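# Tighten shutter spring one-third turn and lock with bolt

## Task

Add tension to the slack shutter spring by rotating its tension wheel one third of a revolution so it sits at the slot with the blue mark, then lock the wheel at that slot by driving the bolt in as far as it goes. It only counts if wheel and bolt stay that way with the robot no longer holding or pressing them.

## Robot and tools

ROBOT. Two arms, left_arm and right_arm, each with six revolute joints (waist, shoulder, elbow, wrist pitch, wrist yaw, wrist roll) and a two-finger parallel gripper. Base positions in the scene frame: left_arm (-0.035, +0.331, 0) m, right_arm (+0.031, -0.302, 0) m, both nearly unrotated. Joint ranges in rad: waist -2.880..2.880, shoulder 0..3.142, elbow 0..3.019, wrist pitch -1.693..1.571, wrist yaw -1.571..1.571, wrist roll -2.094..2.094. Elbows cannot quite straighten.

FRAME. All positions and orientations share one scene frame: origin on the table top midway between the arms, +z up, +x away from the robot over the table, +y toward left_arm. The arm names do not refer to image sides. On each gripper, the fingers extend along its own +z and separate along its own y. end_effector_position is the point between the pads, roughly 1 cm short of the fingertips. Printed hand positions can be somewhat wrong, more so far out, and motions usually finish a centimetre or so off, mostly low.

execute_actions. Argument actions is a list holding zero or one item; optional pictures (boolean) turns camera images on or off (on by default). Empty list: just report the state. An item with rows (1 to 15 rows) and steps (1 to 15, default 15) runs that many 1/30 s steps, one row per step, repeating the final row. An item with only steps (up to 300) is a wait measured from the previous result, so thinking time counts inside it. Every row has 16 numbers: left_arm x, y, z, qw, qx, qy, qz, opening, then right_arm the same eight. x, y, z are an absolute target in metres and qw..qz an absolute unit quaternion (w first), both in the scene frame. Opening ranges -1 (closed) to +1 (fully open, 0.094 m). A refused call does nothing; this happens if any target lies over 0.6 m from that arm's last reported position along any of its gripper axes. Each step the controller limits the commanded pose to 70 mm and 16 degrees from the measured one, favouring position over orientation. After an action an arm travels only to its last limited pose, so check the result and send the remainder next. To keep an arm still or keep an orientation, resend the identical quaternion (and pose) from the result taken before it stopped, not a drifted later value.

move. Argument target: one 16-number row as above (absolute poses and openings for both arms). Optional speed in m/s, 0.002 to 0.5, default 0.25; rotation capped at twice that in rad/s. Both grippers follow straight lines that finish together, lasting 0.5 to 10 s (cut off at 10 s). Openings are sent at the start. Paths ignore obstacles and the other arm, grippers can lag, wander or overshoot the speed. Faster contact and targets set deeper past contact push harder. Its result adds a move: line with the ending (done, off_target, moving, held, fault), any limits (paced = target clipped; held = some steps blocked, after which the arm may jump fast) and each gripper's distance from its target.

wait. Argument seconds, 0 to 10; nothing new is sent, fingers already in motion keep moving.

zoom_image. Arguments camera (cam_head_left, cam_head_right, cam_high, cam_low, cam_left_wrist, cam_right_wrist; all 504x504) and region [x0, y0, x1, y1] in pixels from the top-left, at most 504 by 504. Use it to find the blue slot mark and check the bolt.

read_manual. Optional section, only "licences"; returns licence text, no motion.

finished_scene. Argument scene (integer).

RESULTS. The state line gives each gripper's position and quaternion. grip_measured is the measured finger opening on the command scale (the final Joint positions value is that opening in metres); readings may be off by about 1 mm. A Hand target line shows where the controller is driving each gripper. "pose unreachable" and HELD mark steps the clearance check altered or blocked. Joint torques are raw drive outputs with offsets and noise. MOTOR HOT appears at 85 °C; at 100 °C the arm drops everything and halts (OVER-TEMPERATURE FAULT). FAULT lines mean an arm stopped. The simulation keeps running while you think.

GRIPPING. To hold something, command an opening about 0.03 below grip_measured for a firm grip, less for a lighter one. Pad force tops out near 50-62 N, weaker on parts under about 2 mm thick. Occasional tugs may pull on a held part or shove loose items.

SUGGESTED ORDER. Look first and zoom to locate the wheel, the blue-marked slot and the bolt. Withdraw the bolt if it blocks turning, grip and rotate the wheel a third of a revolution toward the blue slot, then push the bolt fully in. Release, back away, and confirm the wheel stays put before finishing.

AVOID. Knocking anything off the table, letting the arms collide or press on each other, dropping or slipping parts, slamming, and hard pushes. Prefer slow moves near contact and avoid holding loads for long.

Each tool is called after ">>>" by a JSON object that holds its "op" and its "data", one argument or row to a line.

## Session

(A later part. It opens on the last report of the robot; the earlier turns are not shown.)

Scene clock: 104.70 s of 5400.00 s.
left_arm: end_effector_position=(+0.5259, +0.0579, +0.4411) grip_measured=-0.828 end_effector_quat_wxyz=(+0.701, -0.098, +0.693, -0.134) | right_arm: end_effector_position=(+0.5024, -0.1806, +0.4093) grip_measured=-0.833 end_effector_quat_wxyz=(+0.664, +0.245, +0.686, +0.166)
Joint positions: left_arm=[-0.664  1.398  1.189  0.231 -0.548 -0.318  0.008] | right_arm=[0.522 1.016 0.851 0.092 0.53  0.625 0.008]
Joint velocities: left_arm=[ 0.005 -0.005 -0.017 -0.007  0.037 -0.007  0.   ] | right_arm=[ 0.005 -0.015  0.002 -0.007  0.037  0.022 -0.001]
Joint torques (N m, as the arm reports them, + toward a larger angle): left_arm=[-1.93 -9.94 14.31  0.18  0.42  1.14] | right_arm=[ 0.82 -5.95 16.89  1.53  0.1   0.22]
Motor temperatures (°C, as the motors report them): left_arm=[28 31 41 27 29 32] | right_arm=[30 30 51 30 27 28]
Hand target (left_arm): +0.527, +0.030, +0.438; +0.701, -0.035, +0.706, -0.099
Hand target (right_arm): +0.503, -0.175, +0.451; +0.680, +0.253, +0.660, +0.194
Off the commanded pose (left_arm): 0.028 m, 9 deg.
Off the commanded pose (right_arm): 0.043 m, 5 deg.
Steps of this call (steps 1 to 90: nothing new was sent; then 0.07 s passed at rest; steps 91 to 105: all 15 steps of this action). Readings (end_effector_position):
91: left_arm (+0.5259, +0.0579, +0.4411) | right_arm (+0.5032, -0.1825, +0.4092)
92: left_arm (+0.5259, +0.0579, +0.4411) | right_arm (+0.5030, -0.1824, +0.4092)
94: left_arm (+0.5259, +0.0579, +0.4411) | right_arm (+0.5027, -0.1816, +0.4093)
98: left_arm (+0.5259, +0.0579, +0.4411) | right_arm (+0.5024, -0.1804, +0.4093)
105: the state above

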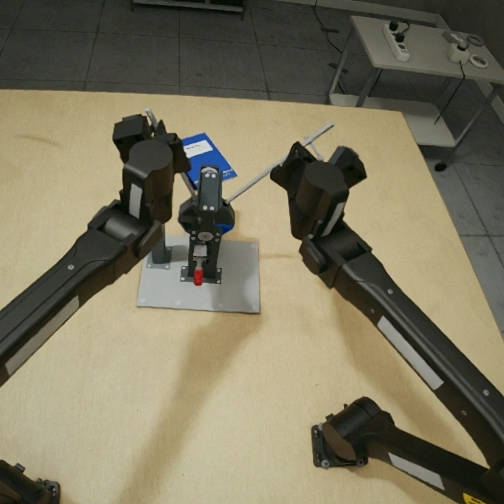

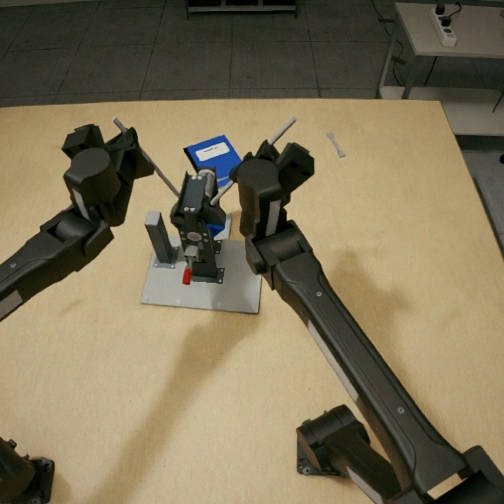

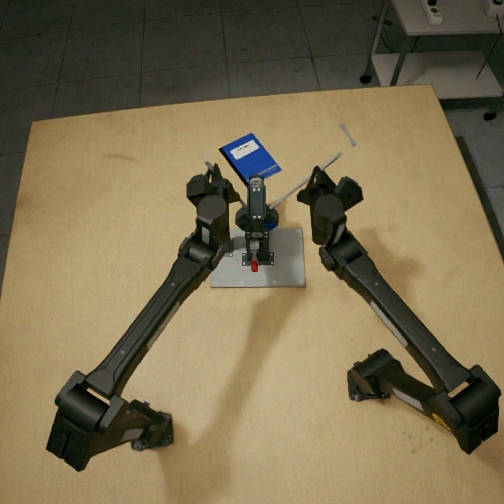

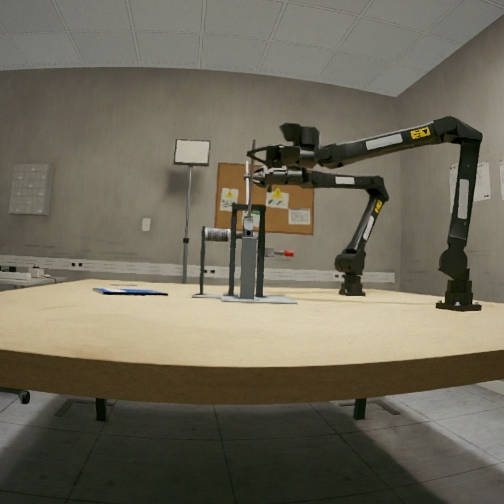

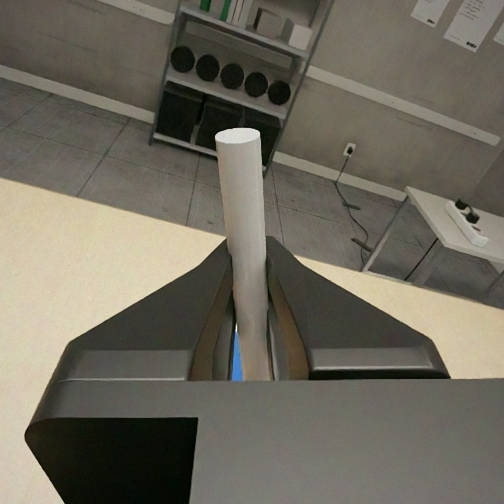

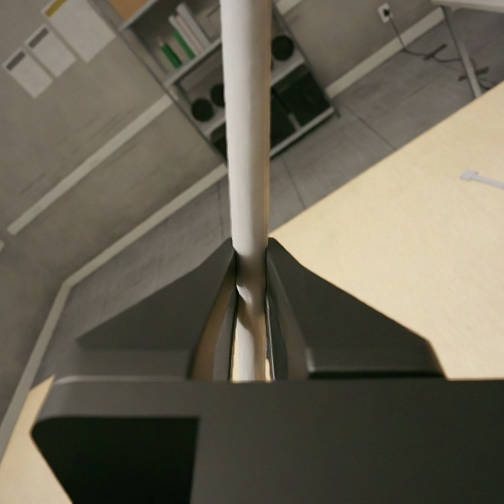

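>>> {"op": "execute_actions", "data": {
  "actions": [
    {"rows":[[0.529,0.03,0.439,0.70,-0.033,0.706,-0.095,-0.9,0.504,-0.174,0.438,0.676,0.252,0.667,0.188,-0.9],[0.529,0.03,0.439,0.70,-0.033,0.706,-0.095,-0.9,0.504,-0.174,0.425,0.671,0.252,0.674,0.182,-0.9]]}
  ]
}}

>>> {"op": "zoom_image", "data": {
  "camera": "cam_head_left",
  "region": [200,175,260,235]
}}

>>> {"op": "zoom_image", "data": {
  "camera": "cam_head_right",
  "region": [185,175,245,235]
}}

Scene clock: 109.37 s of 5400.00 s.
left_arm: end_effector_position=(+0.5259, +0.0579, +0.4411) grip_measured=-0.828 end_effector_quat_wxyz=(+0.701, -0.098, +0.693, -0.134) | right_arm: end_effector_position=(+0.5041, -0.1799, +0.4056) grip_measured=-0.833 end_effector_quat_wxyz=(+0.662, +0.246, +0.688, +0.163)
Joint positions: left_arm=[-0.664  1.398  1.189  0.231 -0.548 -0.318  0.008] | right_arm=[0.523 1.024 0.851 0.092 0.536 0.626 0.008]
Joint velocities: left_arm=[-0.005 -0.005 -0.012 -0.007  0.022  0.037  0.001] | right_arm=[ 0.005 -0.015  0.002  0.012 -0.022  0.022 -0.001]
Joint torques (N m, as the arm reports them, + toward a larger angle): left_arm=[-1.95 -9.98 14.31  0.21  0.41  1.14] | right_arm=[ 0.82 -5.92 13.36  1.86  0.11  0.21]
Motor temperatures (°C, as the motors report them): left_arm=[28 30 41 27 29 32] | right_arm=[30 30 52 30 27 28]
Hand target (left_arm): +0.527, +0.030, +0.438; +0.701, -0.035, +0.706, -0.099
Hand target (right_arm): +0.504, -0.174, +0.425; +0.671, +0.252, +0.674, +0.182
Off the commanded pose (left_arm): 0.028 m, 9 deg.
Off the commanded pose (right_arm): 0.020 m, 3 deg.
Steps of this call (steps 1 to 90: nothing new was sent; then 1.17 s passed at rest; steps 91 to 105: all 15 steps of this action). Readings (end_effector_position):
91: left_arm (+0.5259, +0.0579, +0.4411) | right_arm (+0.5024, -0.1805, +0.4091)
92: left_arm (+0.5259, +0.0579, +0.4411) | right_arm (+0.5025, -0.1809, +0.4089)
94: left_arm (+0.5259, +0.0579, +0.4411) | right_arm (+0.5028, -0.1809, +0.4083)
98: left_arm (+0.5259, +0.0579, +0.4411) | right_arm (+0.5039, -0.1800, +0.4060)
105: the state above

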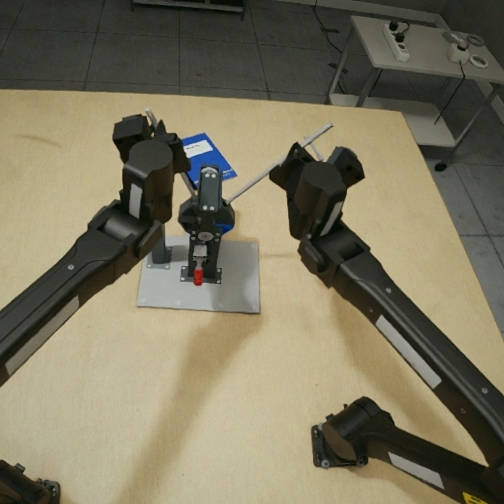

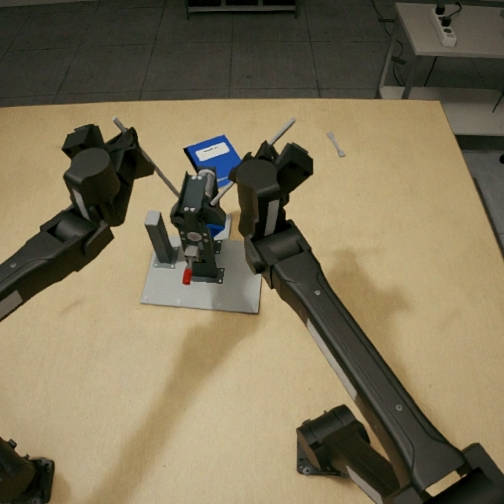

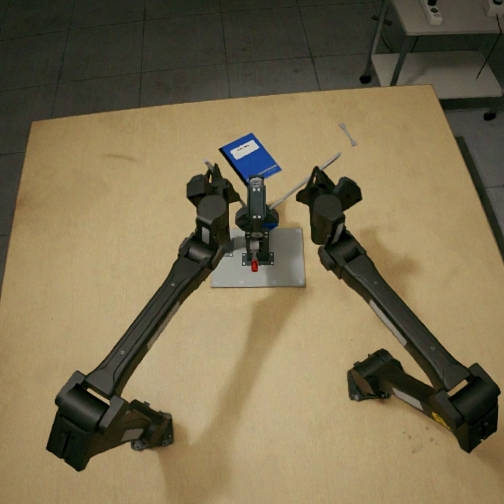

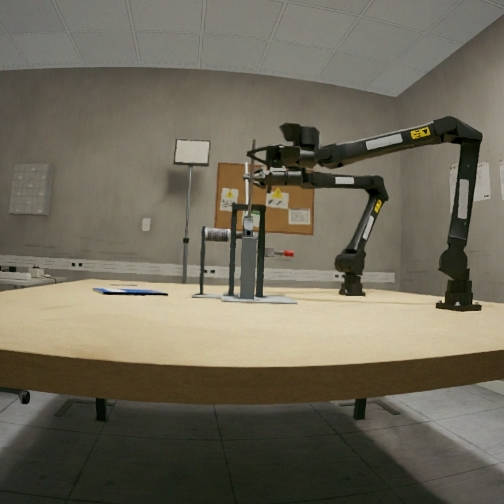

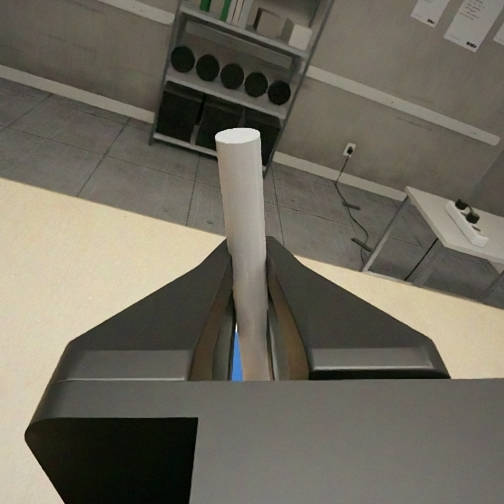

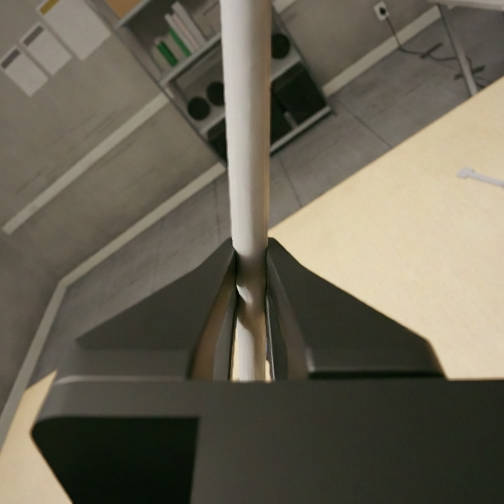

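Region (200, 175, 260, 235) of cam_head_left's 504x504 image, scaled by 8.400, with more detail than that image has.

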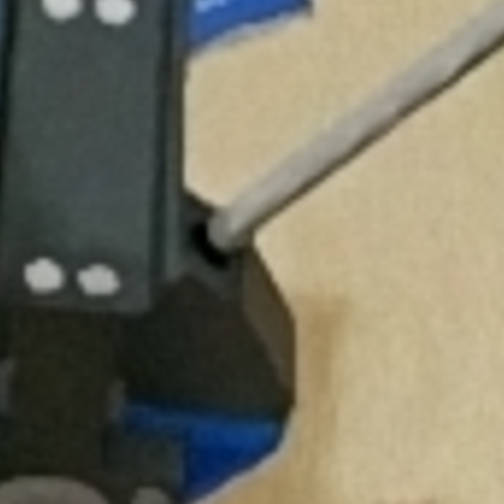

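Region (185, 175, 245, 235) of cam_head_right's 504x504 image, scaled by 8.400, with more detail than that image has.

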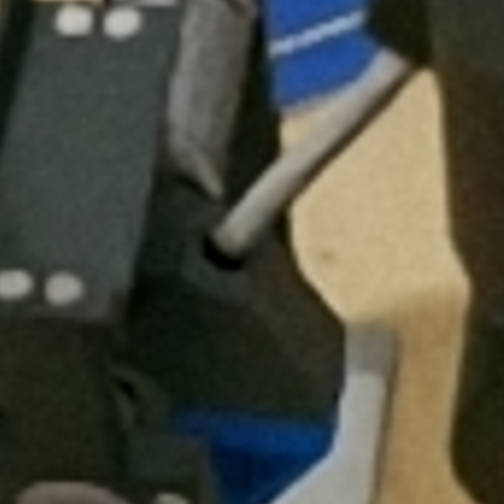

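>>> {"op": "execute_actions", "data": {
  "actions": [
    {"rows":[[0.529,0.03,0.439,0.70,-0.033,0.706,-0.095,-0.9,0.504,-0.174,0.415,0.667,0.251,0.681,0.174,-0.9],[0.529,0.03,0.439,0.70,-0.033,0.706,-0.095,-0.9,0.503,-0.172,0.403,0.663,0.25,0.685,0.169,-0.9]]}
  ]
}}

>>> {"op": "zoom_image", "data": {
  "camera": "cam_head_left",
  "region": [200,175,260,235]
}}

>>> {"op": "zoom_image", "data": {
  "camera": "cam_head_right",
  "region": [185,175,245,235]
}}

Scene clock: 112.63 s of 5400.00 s.
left_arm: end_effector_position=(+0.5259, +0.0579, +0.4411) grip_measured=-0.828 end_effector_quat_wxyz=(+0.701, -0.098, +0.693, -0.134) | right_arm: end_effector_position=(+0.5026, -0.1809, +0.3983) grip_measured=-0.833 end_effector_quat_wxyz=(+0.661, +0.251, +0.690, +0.154)
Joint positions: left_arm=[-0.664  1.398  1.189  0.231 -0.548 -0.318  0.008] | right_arm=[0.53  1.026 0.84  0.093 0.559 0.627 0.008]
Joint velocities: left_arm=[-0.015 -0.005 -0.017  0.002  0.051 -0.037 -0.001] | right_arm=[-0.005 -0.005 -0.007 -0.007  0.007  0.007 -0.   ]
Joint torques (N m, as the arm reports them, + toward a larger angle): left_arm=[-1.92 -9.95 14.31  0.2   0.41  1.14] | right_arm=[ 1.18 -5.09 11.43  2.08 -0.1   0.16]
Motor temperatures (°C, as the motors report them): left_arm=[28 30 41 27 29 33] | right_arm=[30 30 51 30 27 28]
Hand target (left_arm): +0.527, +0.030, +0.438; +0.701, -0.035, +0.706, -0.099
Hand target (right_arm): +0.503, -0.172, +0.403; +0.663, +0.250, +0.685, +0.169
Off the commanded pose (left_arm): 0.028 m, 9 deg.
Off the commanded pose (right_arm): 0.010 m, 2 deg.
Steps of this call (steps 1 to 83: nothing new was sent; steps 84 to 98: all 15 steps of this action). Readings (end_effector_position):
84: left_arm (+0.5259, +0.0579, +0.4411) | right_arm (+0.5041, -0.1802, +0.4055)
85: left_arm (+0.5259, +0.0579, +0.4411) | right_arm (+0.5040, -0.1808, +0.4045)
87: left_arm (+0.5259, +0.0579, +0.4411) | right_arm (+0.5030, -0.1804, +0.4003)
91: left_arm (+0.5259, +0.0579, +0.4411) | right_arm (+0.5026, -0.1809, +0.3983)
98: the state above

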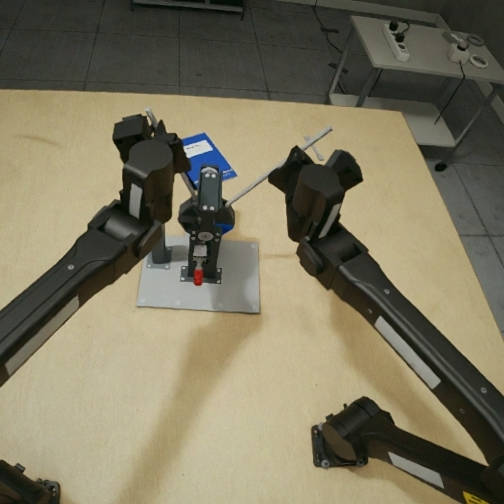

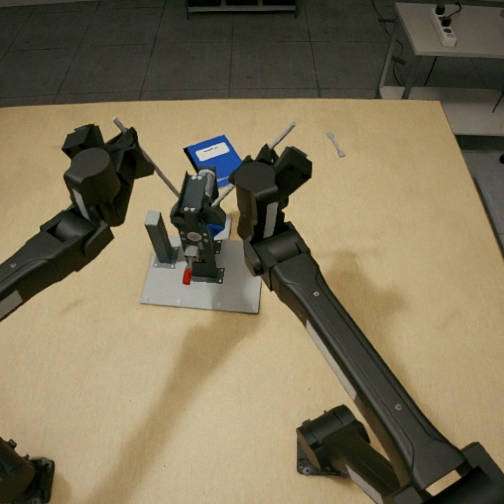

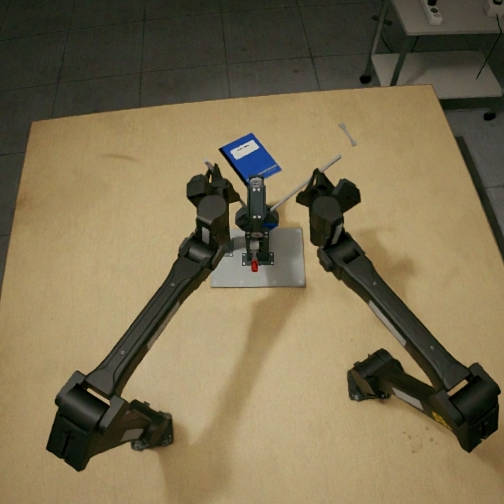

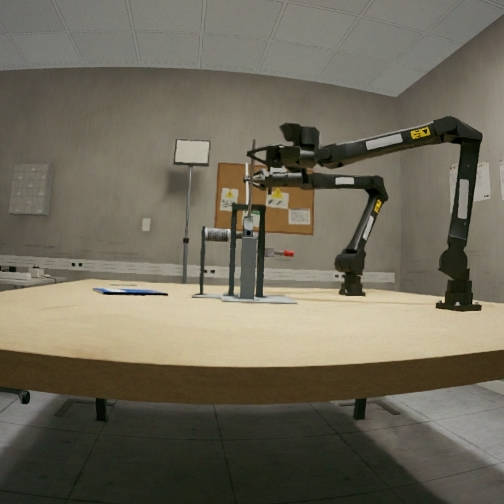

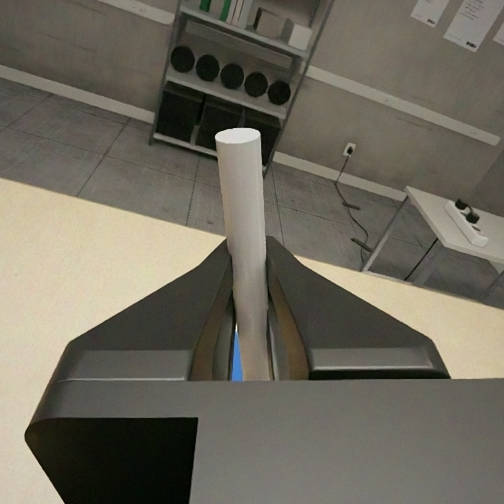

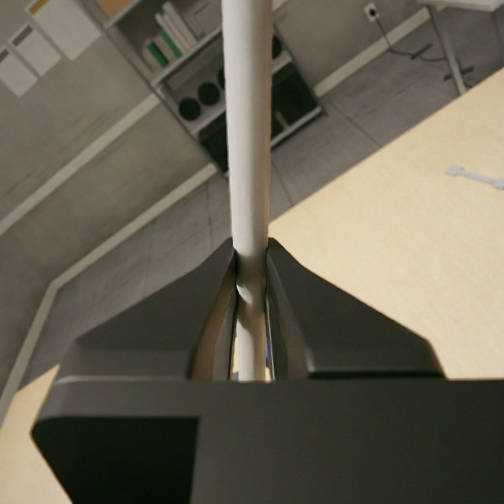

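Region (200, 175, 260, 235) of cam_head_left's 504x504 image, scaled by 8.400, with more detail than that image has.

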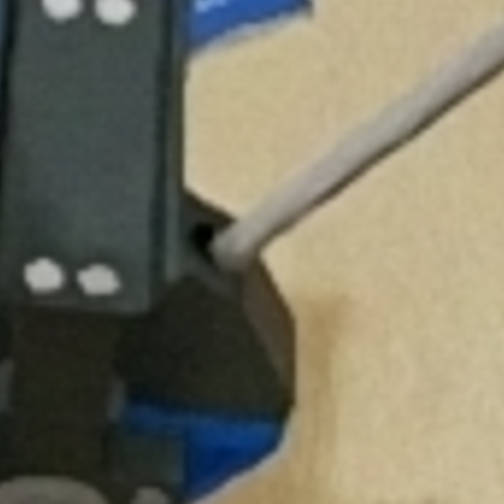

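Region (185, 175, 245, 235) of cam_head_right's 504x504 image, scaled by 8.400, with more detail than that image has.

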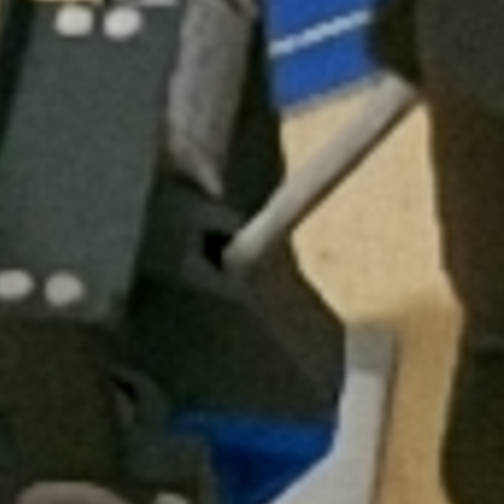

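Resting on the lower rim; slide the tip up by roll, and slightly forward.

>>> {"op": "execute_actions", "data": {
  "actions": [
    {"rows":[[0.529,0.03,0.439,0.70,-0.033,0.706,-0.095,-0.9,0.503,-0.172,0.407,0.664,0.262,0.675,0.185,-0.9]]}
  ]
}}

>>> {"op": "zoom_image", "data": {
  "camera": "cam_head_left",
  "region": [200,175,260,235]
}}

>>> {"op": "zoom_image", "data": {
  "camera": "cam_head_right",
  "region": [185,175,245,235]
}}

Scene clock: 116.23 s of 5400.00 s.
left_arm: end_effector_position=(+0.5259, +0.0579, +0.4411) grip_measured=-0.828 end_effector_quat_wxyz=(+0.701, -0.098, +0.693, -0.134) | right_arm: end_effector_position=(+0.5032, -0.1789, +0.3930) grip_measured=-0.833 end_effector_quat_wxyz=(+0.656, +0.260, +0.690, +0.163)
Joint positions: left_arm=[-0.664  1.398  1.189  0.231 -0.548 -0.318  0.008] | right_arm=[0.533 1.032 0.835 0.095 0.558 0.658 0.008]
Joint velocities: left_arm=[ 0.005 -0.005 -0.007 -0.012 -0.022 -0.022 -0.001] | right_arm=[-0.015 -0.005 -0.012  0.022  0.037 -0.007 -0.   ]
Joint torques (N m, as the arm reports them, + toward a larger angle): left_arm=[ -1.91 -10.    14.31   0.19   0.42   1.14] | right_arm=[ 0.69 -5.54 12.01  2.68 -0.14  0.17]
Motor temperatures (°C, as the motors report them): left_arm=[28 30 41 27 29 33] | right_arm=[30 30 50 30 27 28]
Hand target (left_arm): +0.527, +0.030, +0.438; +0.701, -0.035, +0.706, -0.099
Hand target (right_arm): +0.503, -0.172, +0.407; +0.664, +0.262, +0.675, +0.185
Off the commanded pose (left_arm): 0.028 m, 9 deg.
Off the commanded pose (right_arm): 0.016 m, 3 deg.
Steps of this call (steps 1 to 90: nothing new was sent; then 0.10 s passed at rest; steps 91 to 105: all 15 steps of this action). Readings (end_effector_position):
91: left_arm (+0.5259, +0.0579, +0.4411) | right_arm (+0.5026, -0.1809, +0.3985)
92: left_arm (+0.5259, +0.0579, +0.4411) | right_arm (+0.5026, -0.1809, +0.3988)
94: left_arm (+0.5259, +0.0579, +0.4411) | right_arm (+0.5026, -0.1809, +0.3988)
98: left_arm (+0.5259, +0.0579, +0.4411) | right_arm (+0.5025, -0.1803, +0.3968)
105: the state above

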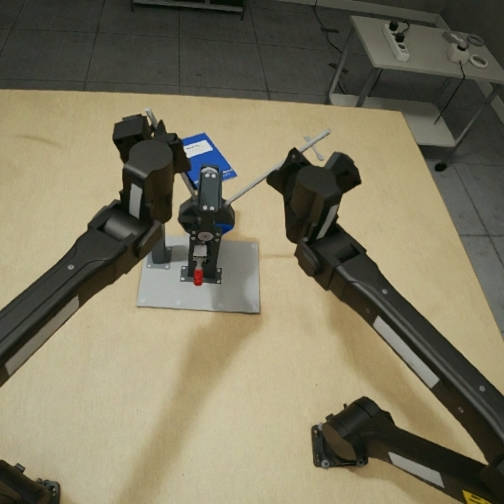

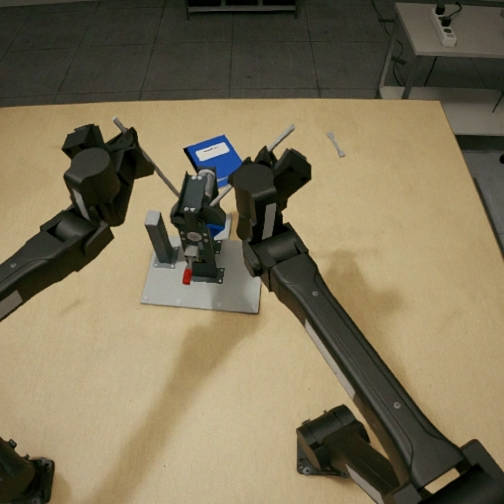

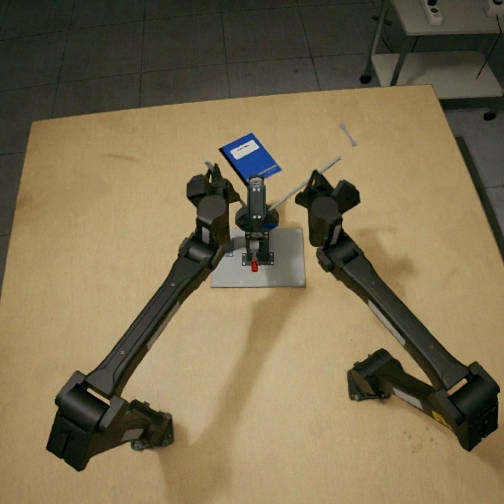

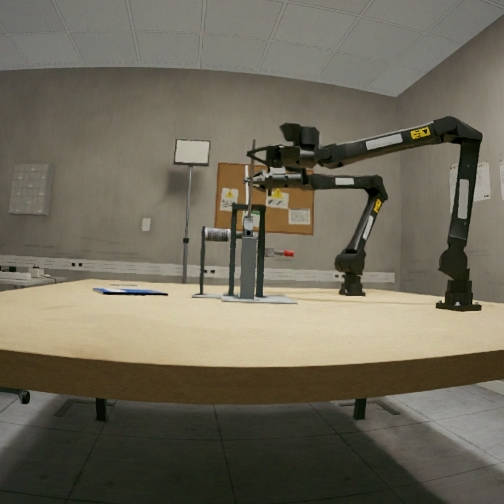

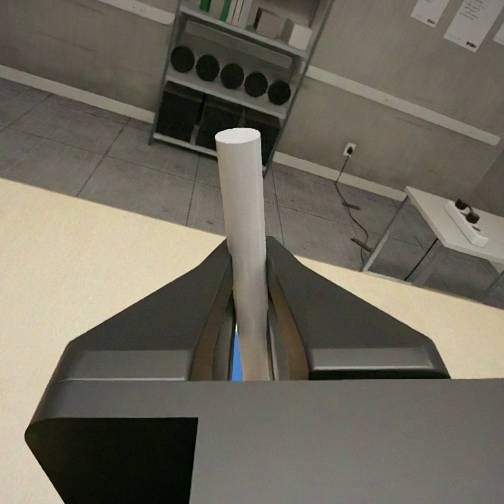

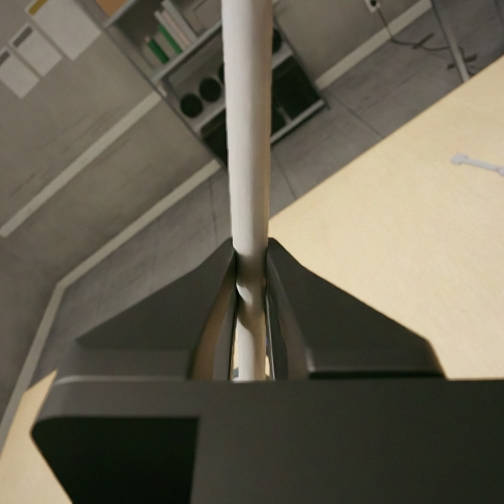

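Region (200, 175, 260, 235) of cam_head_left's 504x504 image, scaled by 8.400, with more detail than that image has.

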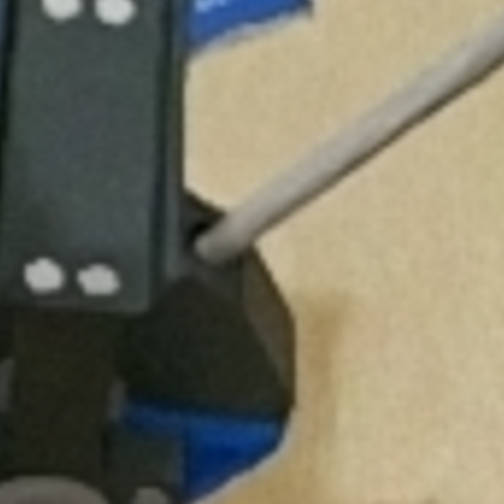

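Region (185, 175, 245, 235) of cam_head_right's 504x504 image, scaled by 8.400, with more detail than that image has.

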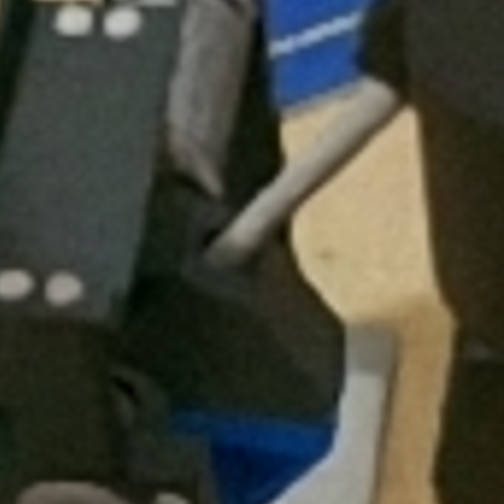

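It dropped in.

>>> {"op": "execute_actions", "data": {
  "actions": [
    {"rows":[[0.529,0.03,0.439,0.70,-0.033,0.706,-0.095,-0.9,0.502,-0.168,0.402,0.667,0.258,0.674,0.185,-0.9],[0.529,0.03,0.439,0.70,-0.033,0.706,-0.095,-0.9,0.501,-0.164,0.397,0.67,0.255,0.672,0.185,-0.9],[0.529,0.03,0.439,0.70,-0.033,0.706,-0.095,-0.9,0.500,-0.16,0.392,0.673,0.252,0.67,0.185,-0.9],[0.529,0.03,0.439,0.70,-0.033,0.706,-0.095,-0.9,0.500,-0.156,0.387,0.676,0.249,0.668,0.185,-0.9],[0.529,0.03,0.439,0.70,-0.033,0.706,-0.095,-0.9,0.499,-0.152,0.382,0.679,0.246,0.666,0.185,-0.9],[0.529,0.03,0.439,0.70,-0.033,0.706,-0.095,-0.9,0.498,-0.148,0.377,0.683,0.243,0.664,0.184,-0.9],[0.529,0.03,0.439,0.70,-0.033,0.706,-0.095,-0.9,0.498,-0.145,0.372,0.683,0.243,0.664,0.184,-0.9]]}
  ]
}}

Scene clock: 119.77 s of 5400.00 s.
left_arm: end_effector_position=(+0.5259, +0.0579, +0.4411) grip_measured=-0.828 end_effector_quat_wxyz=(+0.701, -0.098, +0.693, -0.134) | right_arm: end_effector_position=(+0.4977, -0.1553, +0.3654) grip_measured=-0.833 end_effector_quat_wxyz=(+0.679, +0.250, +0.670, +0.169)
Joint positions: left_arm=[-0.664  1.398  1.189  0.231 -0.548 -0.318  0.008] | right_arm=[0.603 1.083 0.748 0.308 0.628 0.618 0.008]
Joint velocities: left_arm=[-0.024 -0.005  0.012 -0.022  0.081  0.007  0.   ] | right_arm=[-0.005 -0.005  0.002  0.007  0.051 -0.037 -0.   ]
Joint torques (N m, as the arm reports them, + toward a larger angle): left_arm=[-1.91 -9.98 14.31  0.19  0.41  1.14] | right_arm=[ 1.18 -6.03 11.04  2.53 -0.32  0.04]
Motor temperatures (°C, as the motors report them): left_arm=[28 30 41 27 29 33] | right_arm=[30 30 49 30 27 28]
Hand target (left_arm): +0.527, +0.030, +0.438; +0.701, -0.035, +0.706, -0.099
Hand target (right_arm): +0.497, -0.145, +0.372; +0.684, +0.242, +0.664, +0.183
Off the commanded pose (left_arm): 0.028 m, 9 deg.
Off the commanded pose (right_arm): 0.012 m, 2 deg.
Steps of this call (steps 1 to 90: nothing new was sent; then 0.03 s passed at rest; steps 91 to 105: all 15 steps of this action). Readings (end_effector_position):
91: left_arm (+0.5259, +0.0579, +0.4411) | right_arm (+0.5030, -0.1786, +0.3928)
92: left_arm (+0.5259, +0.0579, +0.4411) | right_arm (+0.5025, -0.1782, +0.3926)
94: left_arm (+0.5259, +0.0579, +0.4411) | right_arm (+0.5000, -0.1752, +0.3889)
98: left_arm (+0.5259, +0.0579, +0.4411) | right_arm (+0.4956, -0.1588, +0.3679)
105: the state above

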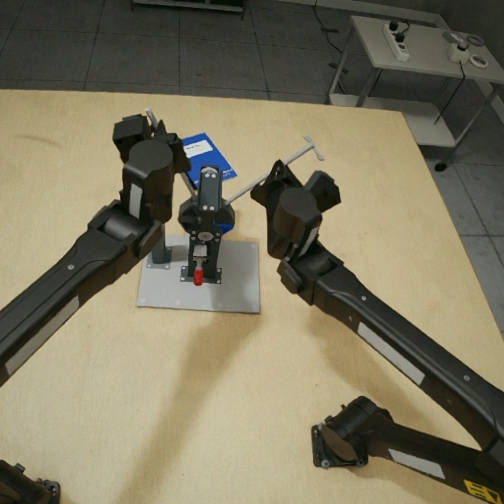

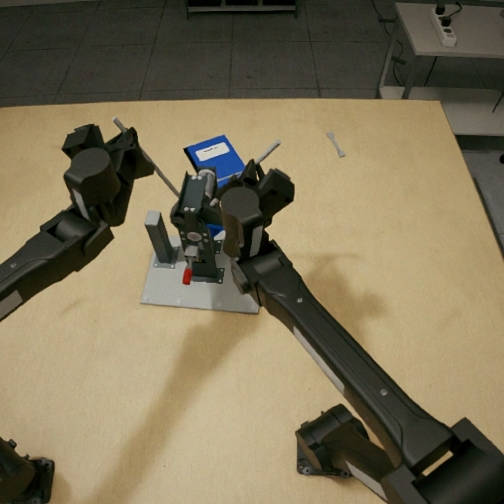

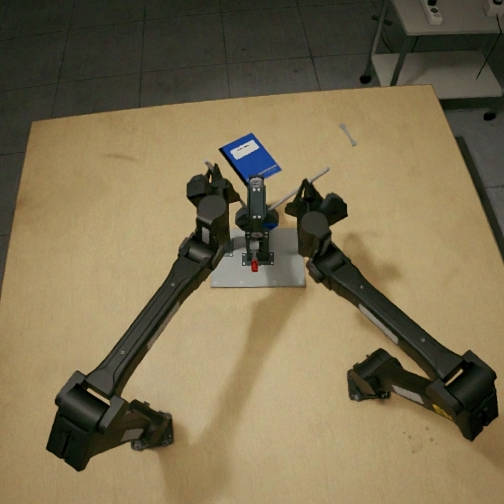

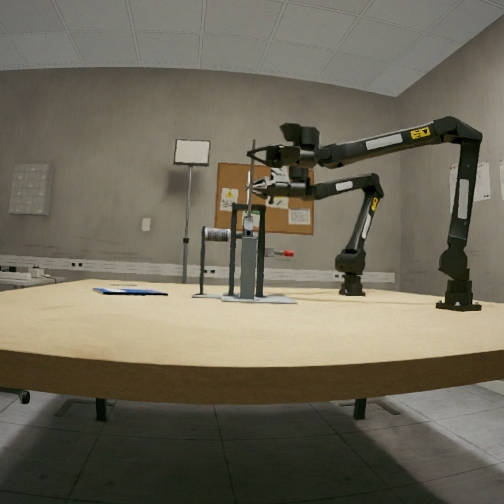

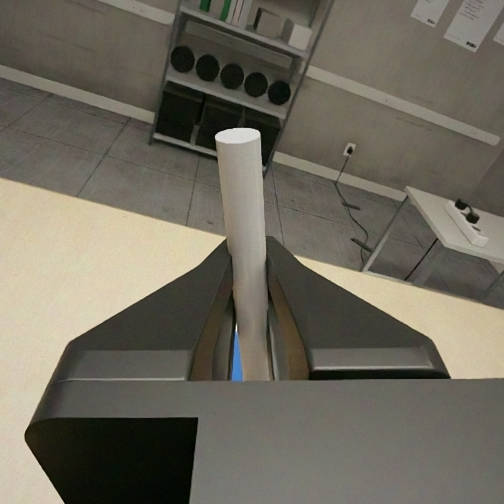

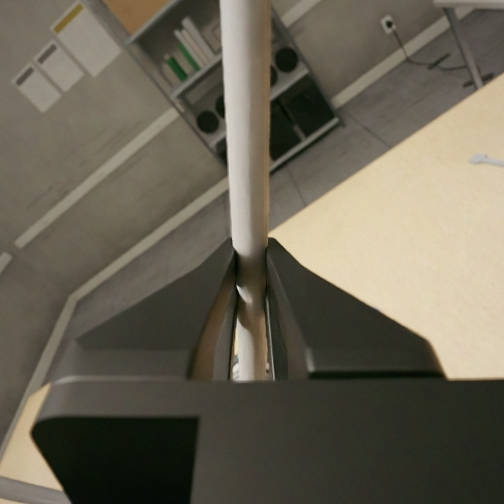

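>>> {"op": "execute_actions", "data": {
  "actions": [
    {"rows":[[0.529,0.03,0.439,0.70,-0.033,0.706,-0.095,-0.9,0.497,-0.16,0.36,0.675,0.265,0.655,0.205,-0.9],[0.529,0.03,0.439,0.70,-0.033,0.706,-0.095,-0.9,0.497,-0.168,0.353,0.668,0.285,0.646,0.227,-0.9],[0.529,0.04,0.439,0.70,-0.055,0.703,-0.11,-0.9,0.496,-0.176,0.345,0.661,0.306,0.637,0.249,-0.9],[0.529,0.05,0.44,0.70,-0.075,0.70,-0.12,-0.9,0.495,-0.184,0.337,0.654,0.327,0.628,0.271,-0.9]]}
  ],
  "pictures": false
}}

>>> {"op": "move", "data": {
  "target": [0.535,0.10,0.53,0.693,-0.12,0.69,-0.165,-0.9,0.495,-0.184,0.337,0.654,0.327,0.628,0.271,-0.9],
  "speed": 0.1
}}

Scene clock: 123.63 s of 5400.00 s.
left_arm: end_effector_position=(+0.5234, +0.0509, +0.4412) grip_measured=-0.832 end_effector_quat_wxyz=(+0.699, -0.094, +0.694, -0.146) | right_arm: end_effector_position=(+0.4927, -0.1772, +0.3468) grip_measured=-0.831 end_effector_quat_wxyz=(+0.666, +0.291, +0.641, +0.246)
Joint positions: left_arm=[-0.673  1.398  1.189  0.232 -0.535 -0.329  0.008] | right_arm=[0.533 1.058 0.657 0.41  0.517 0.774 0.008]
Joint velocities: left_arm=[-0.015 -0.015  0.007  0.007 -0.022  0.022  0.001] | right_arm=[-0.005 -0.005 -0.007 -0.012 -0.022 -0.022 -0.   ]
Joint torques (N m, as the arm reports them, + toward a larger angle): left_arm=[  0.64 -11.64  12.53   0.55  -0.05   0.47] | right_arm=[-1.67 -4.76  8.95  1.9  -0.02  0.9 ]
Motor temperatures (°C, as the motors report them): left_arm=[28 30 42 27 29 33] | right_arm=[30 30 48 30 27 28]
Hand target (left_arm): +0.529, +0.050, +0.440; +0.700, -0.075, +0.700, -0.121
Hand target (right_arm): +0.494, -0.184, +0.337; +0.654, +0.326, +0.627, +0.270
Off the commanded pose (left_arm): 0.006 m, 4 deg.
Off the commanded pose (right_arm): 0.012 m, 5 deg.
Steps of this call (steps 1 to 90: nothing new was sent; then 0.37 s passed at rest; steps 91 to 105: all 15 steps of this action). Readings (end_effector_position):
91: left_arm (+0.5259, +0.0579, +0.4411) | right_arm (+0.4976, -0.1543, +0.3646)
92: left_arm (+0.5259, +0.0579, +0.4411) | right_arm (+0.4973, -0.1556, +0.3639)
94: left_arm (+0.5259, +0.0571, +0.4411) | right_arm (+0.4955, -0.1649, +0.3567)
98: left_arm (+0.5235, +0.0511, +0.4412) | right_arm (+0.4928, -0.1768, +0.3471)
105: the state above

Scene clock: 125.13 s of 5400.00 s.
left_arm: end_effector_position=(+0.5298, +0.0560, +0.4410) grip_measured=-0.833 end_effector_quat_wxyz=(+0.659, -0.095, +0.727, -0.168) | right_arm: end_effector_position=(+0.4927, -0.1756, +0.3481) grip_measured=-0.830 end_effector_quat_wxyz=(+0.668, +0.284, +0.642, +0.247)
Joint positions: left_arm=[-0.64   1.384  1.24   0.06  -0.45  -0.416  0.008] | right_arm=[0.533 1.057 0.657 0.415 0.507 0.763 0.008]
Joint velocities: left_arm=[ 0.005  0.005  0.022  0.022  0.007  0.007 -0.   ] | right_arm=[-0.005  0.005 -0.012 -0.017  0.022  0.007  0.   ]
Joint torques (N m, as the arm reports them, + toward a larger angle): left_arm=[  3.71 -16.71  17.22   0.74  -0.52   0.19] | right_arm=[-1.74 -4.46  8.95  1.9   0.28  0.94]
Motor temperatures (°C, as the motors report them): left_arm=[28 31 42 27 29 33] | right_arm=[30 30 47 30 27 28]
Hand target (left_arm): +0.529, +0.092, +0.510; +0.694, -0.120, +0.690, -0.164
Hand target (right_arm): +0.495, -0.184, +0.337; +0.654, +0.325, +0.627, +0.269
Off the commanded pose (left_arm): 0.099 m, 6 deg; position clipped at the last step of the last action.
Off the commanded pose (right_arm): 0.014 m, 6 deg.
move: off_target (left_arm, right_arm); limits=paced

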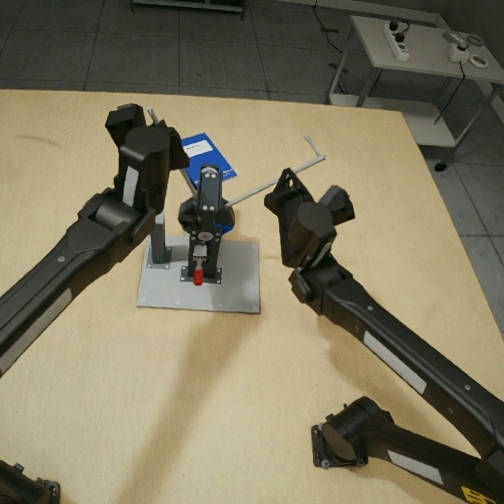

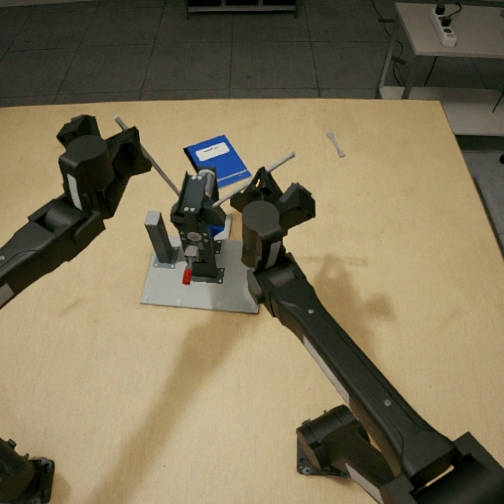

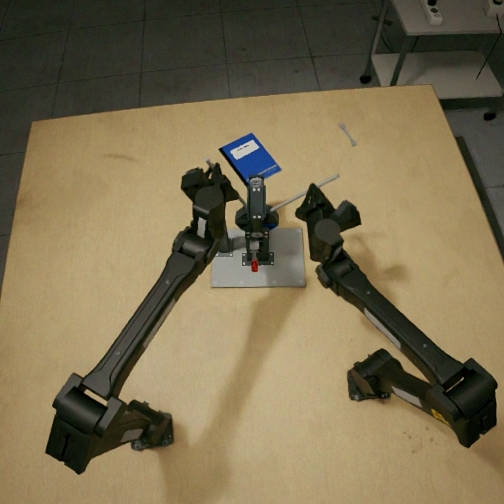

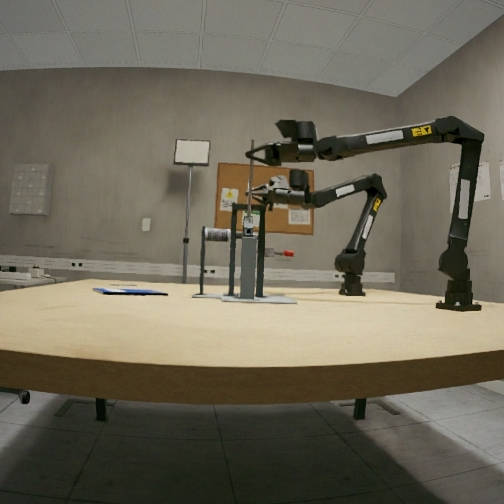

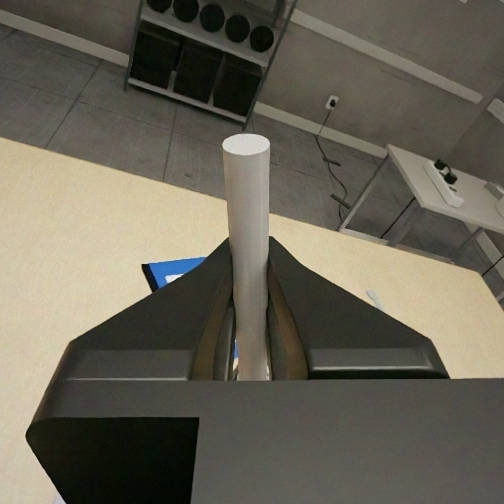

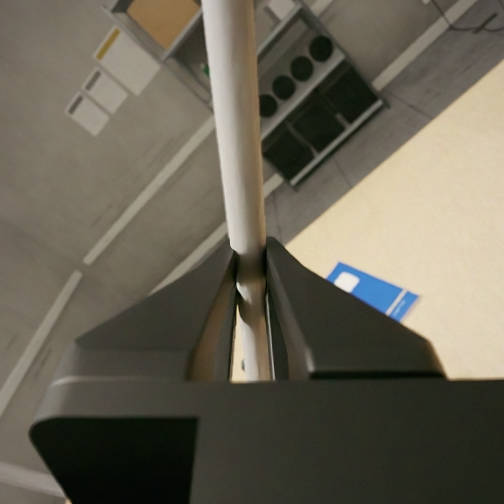

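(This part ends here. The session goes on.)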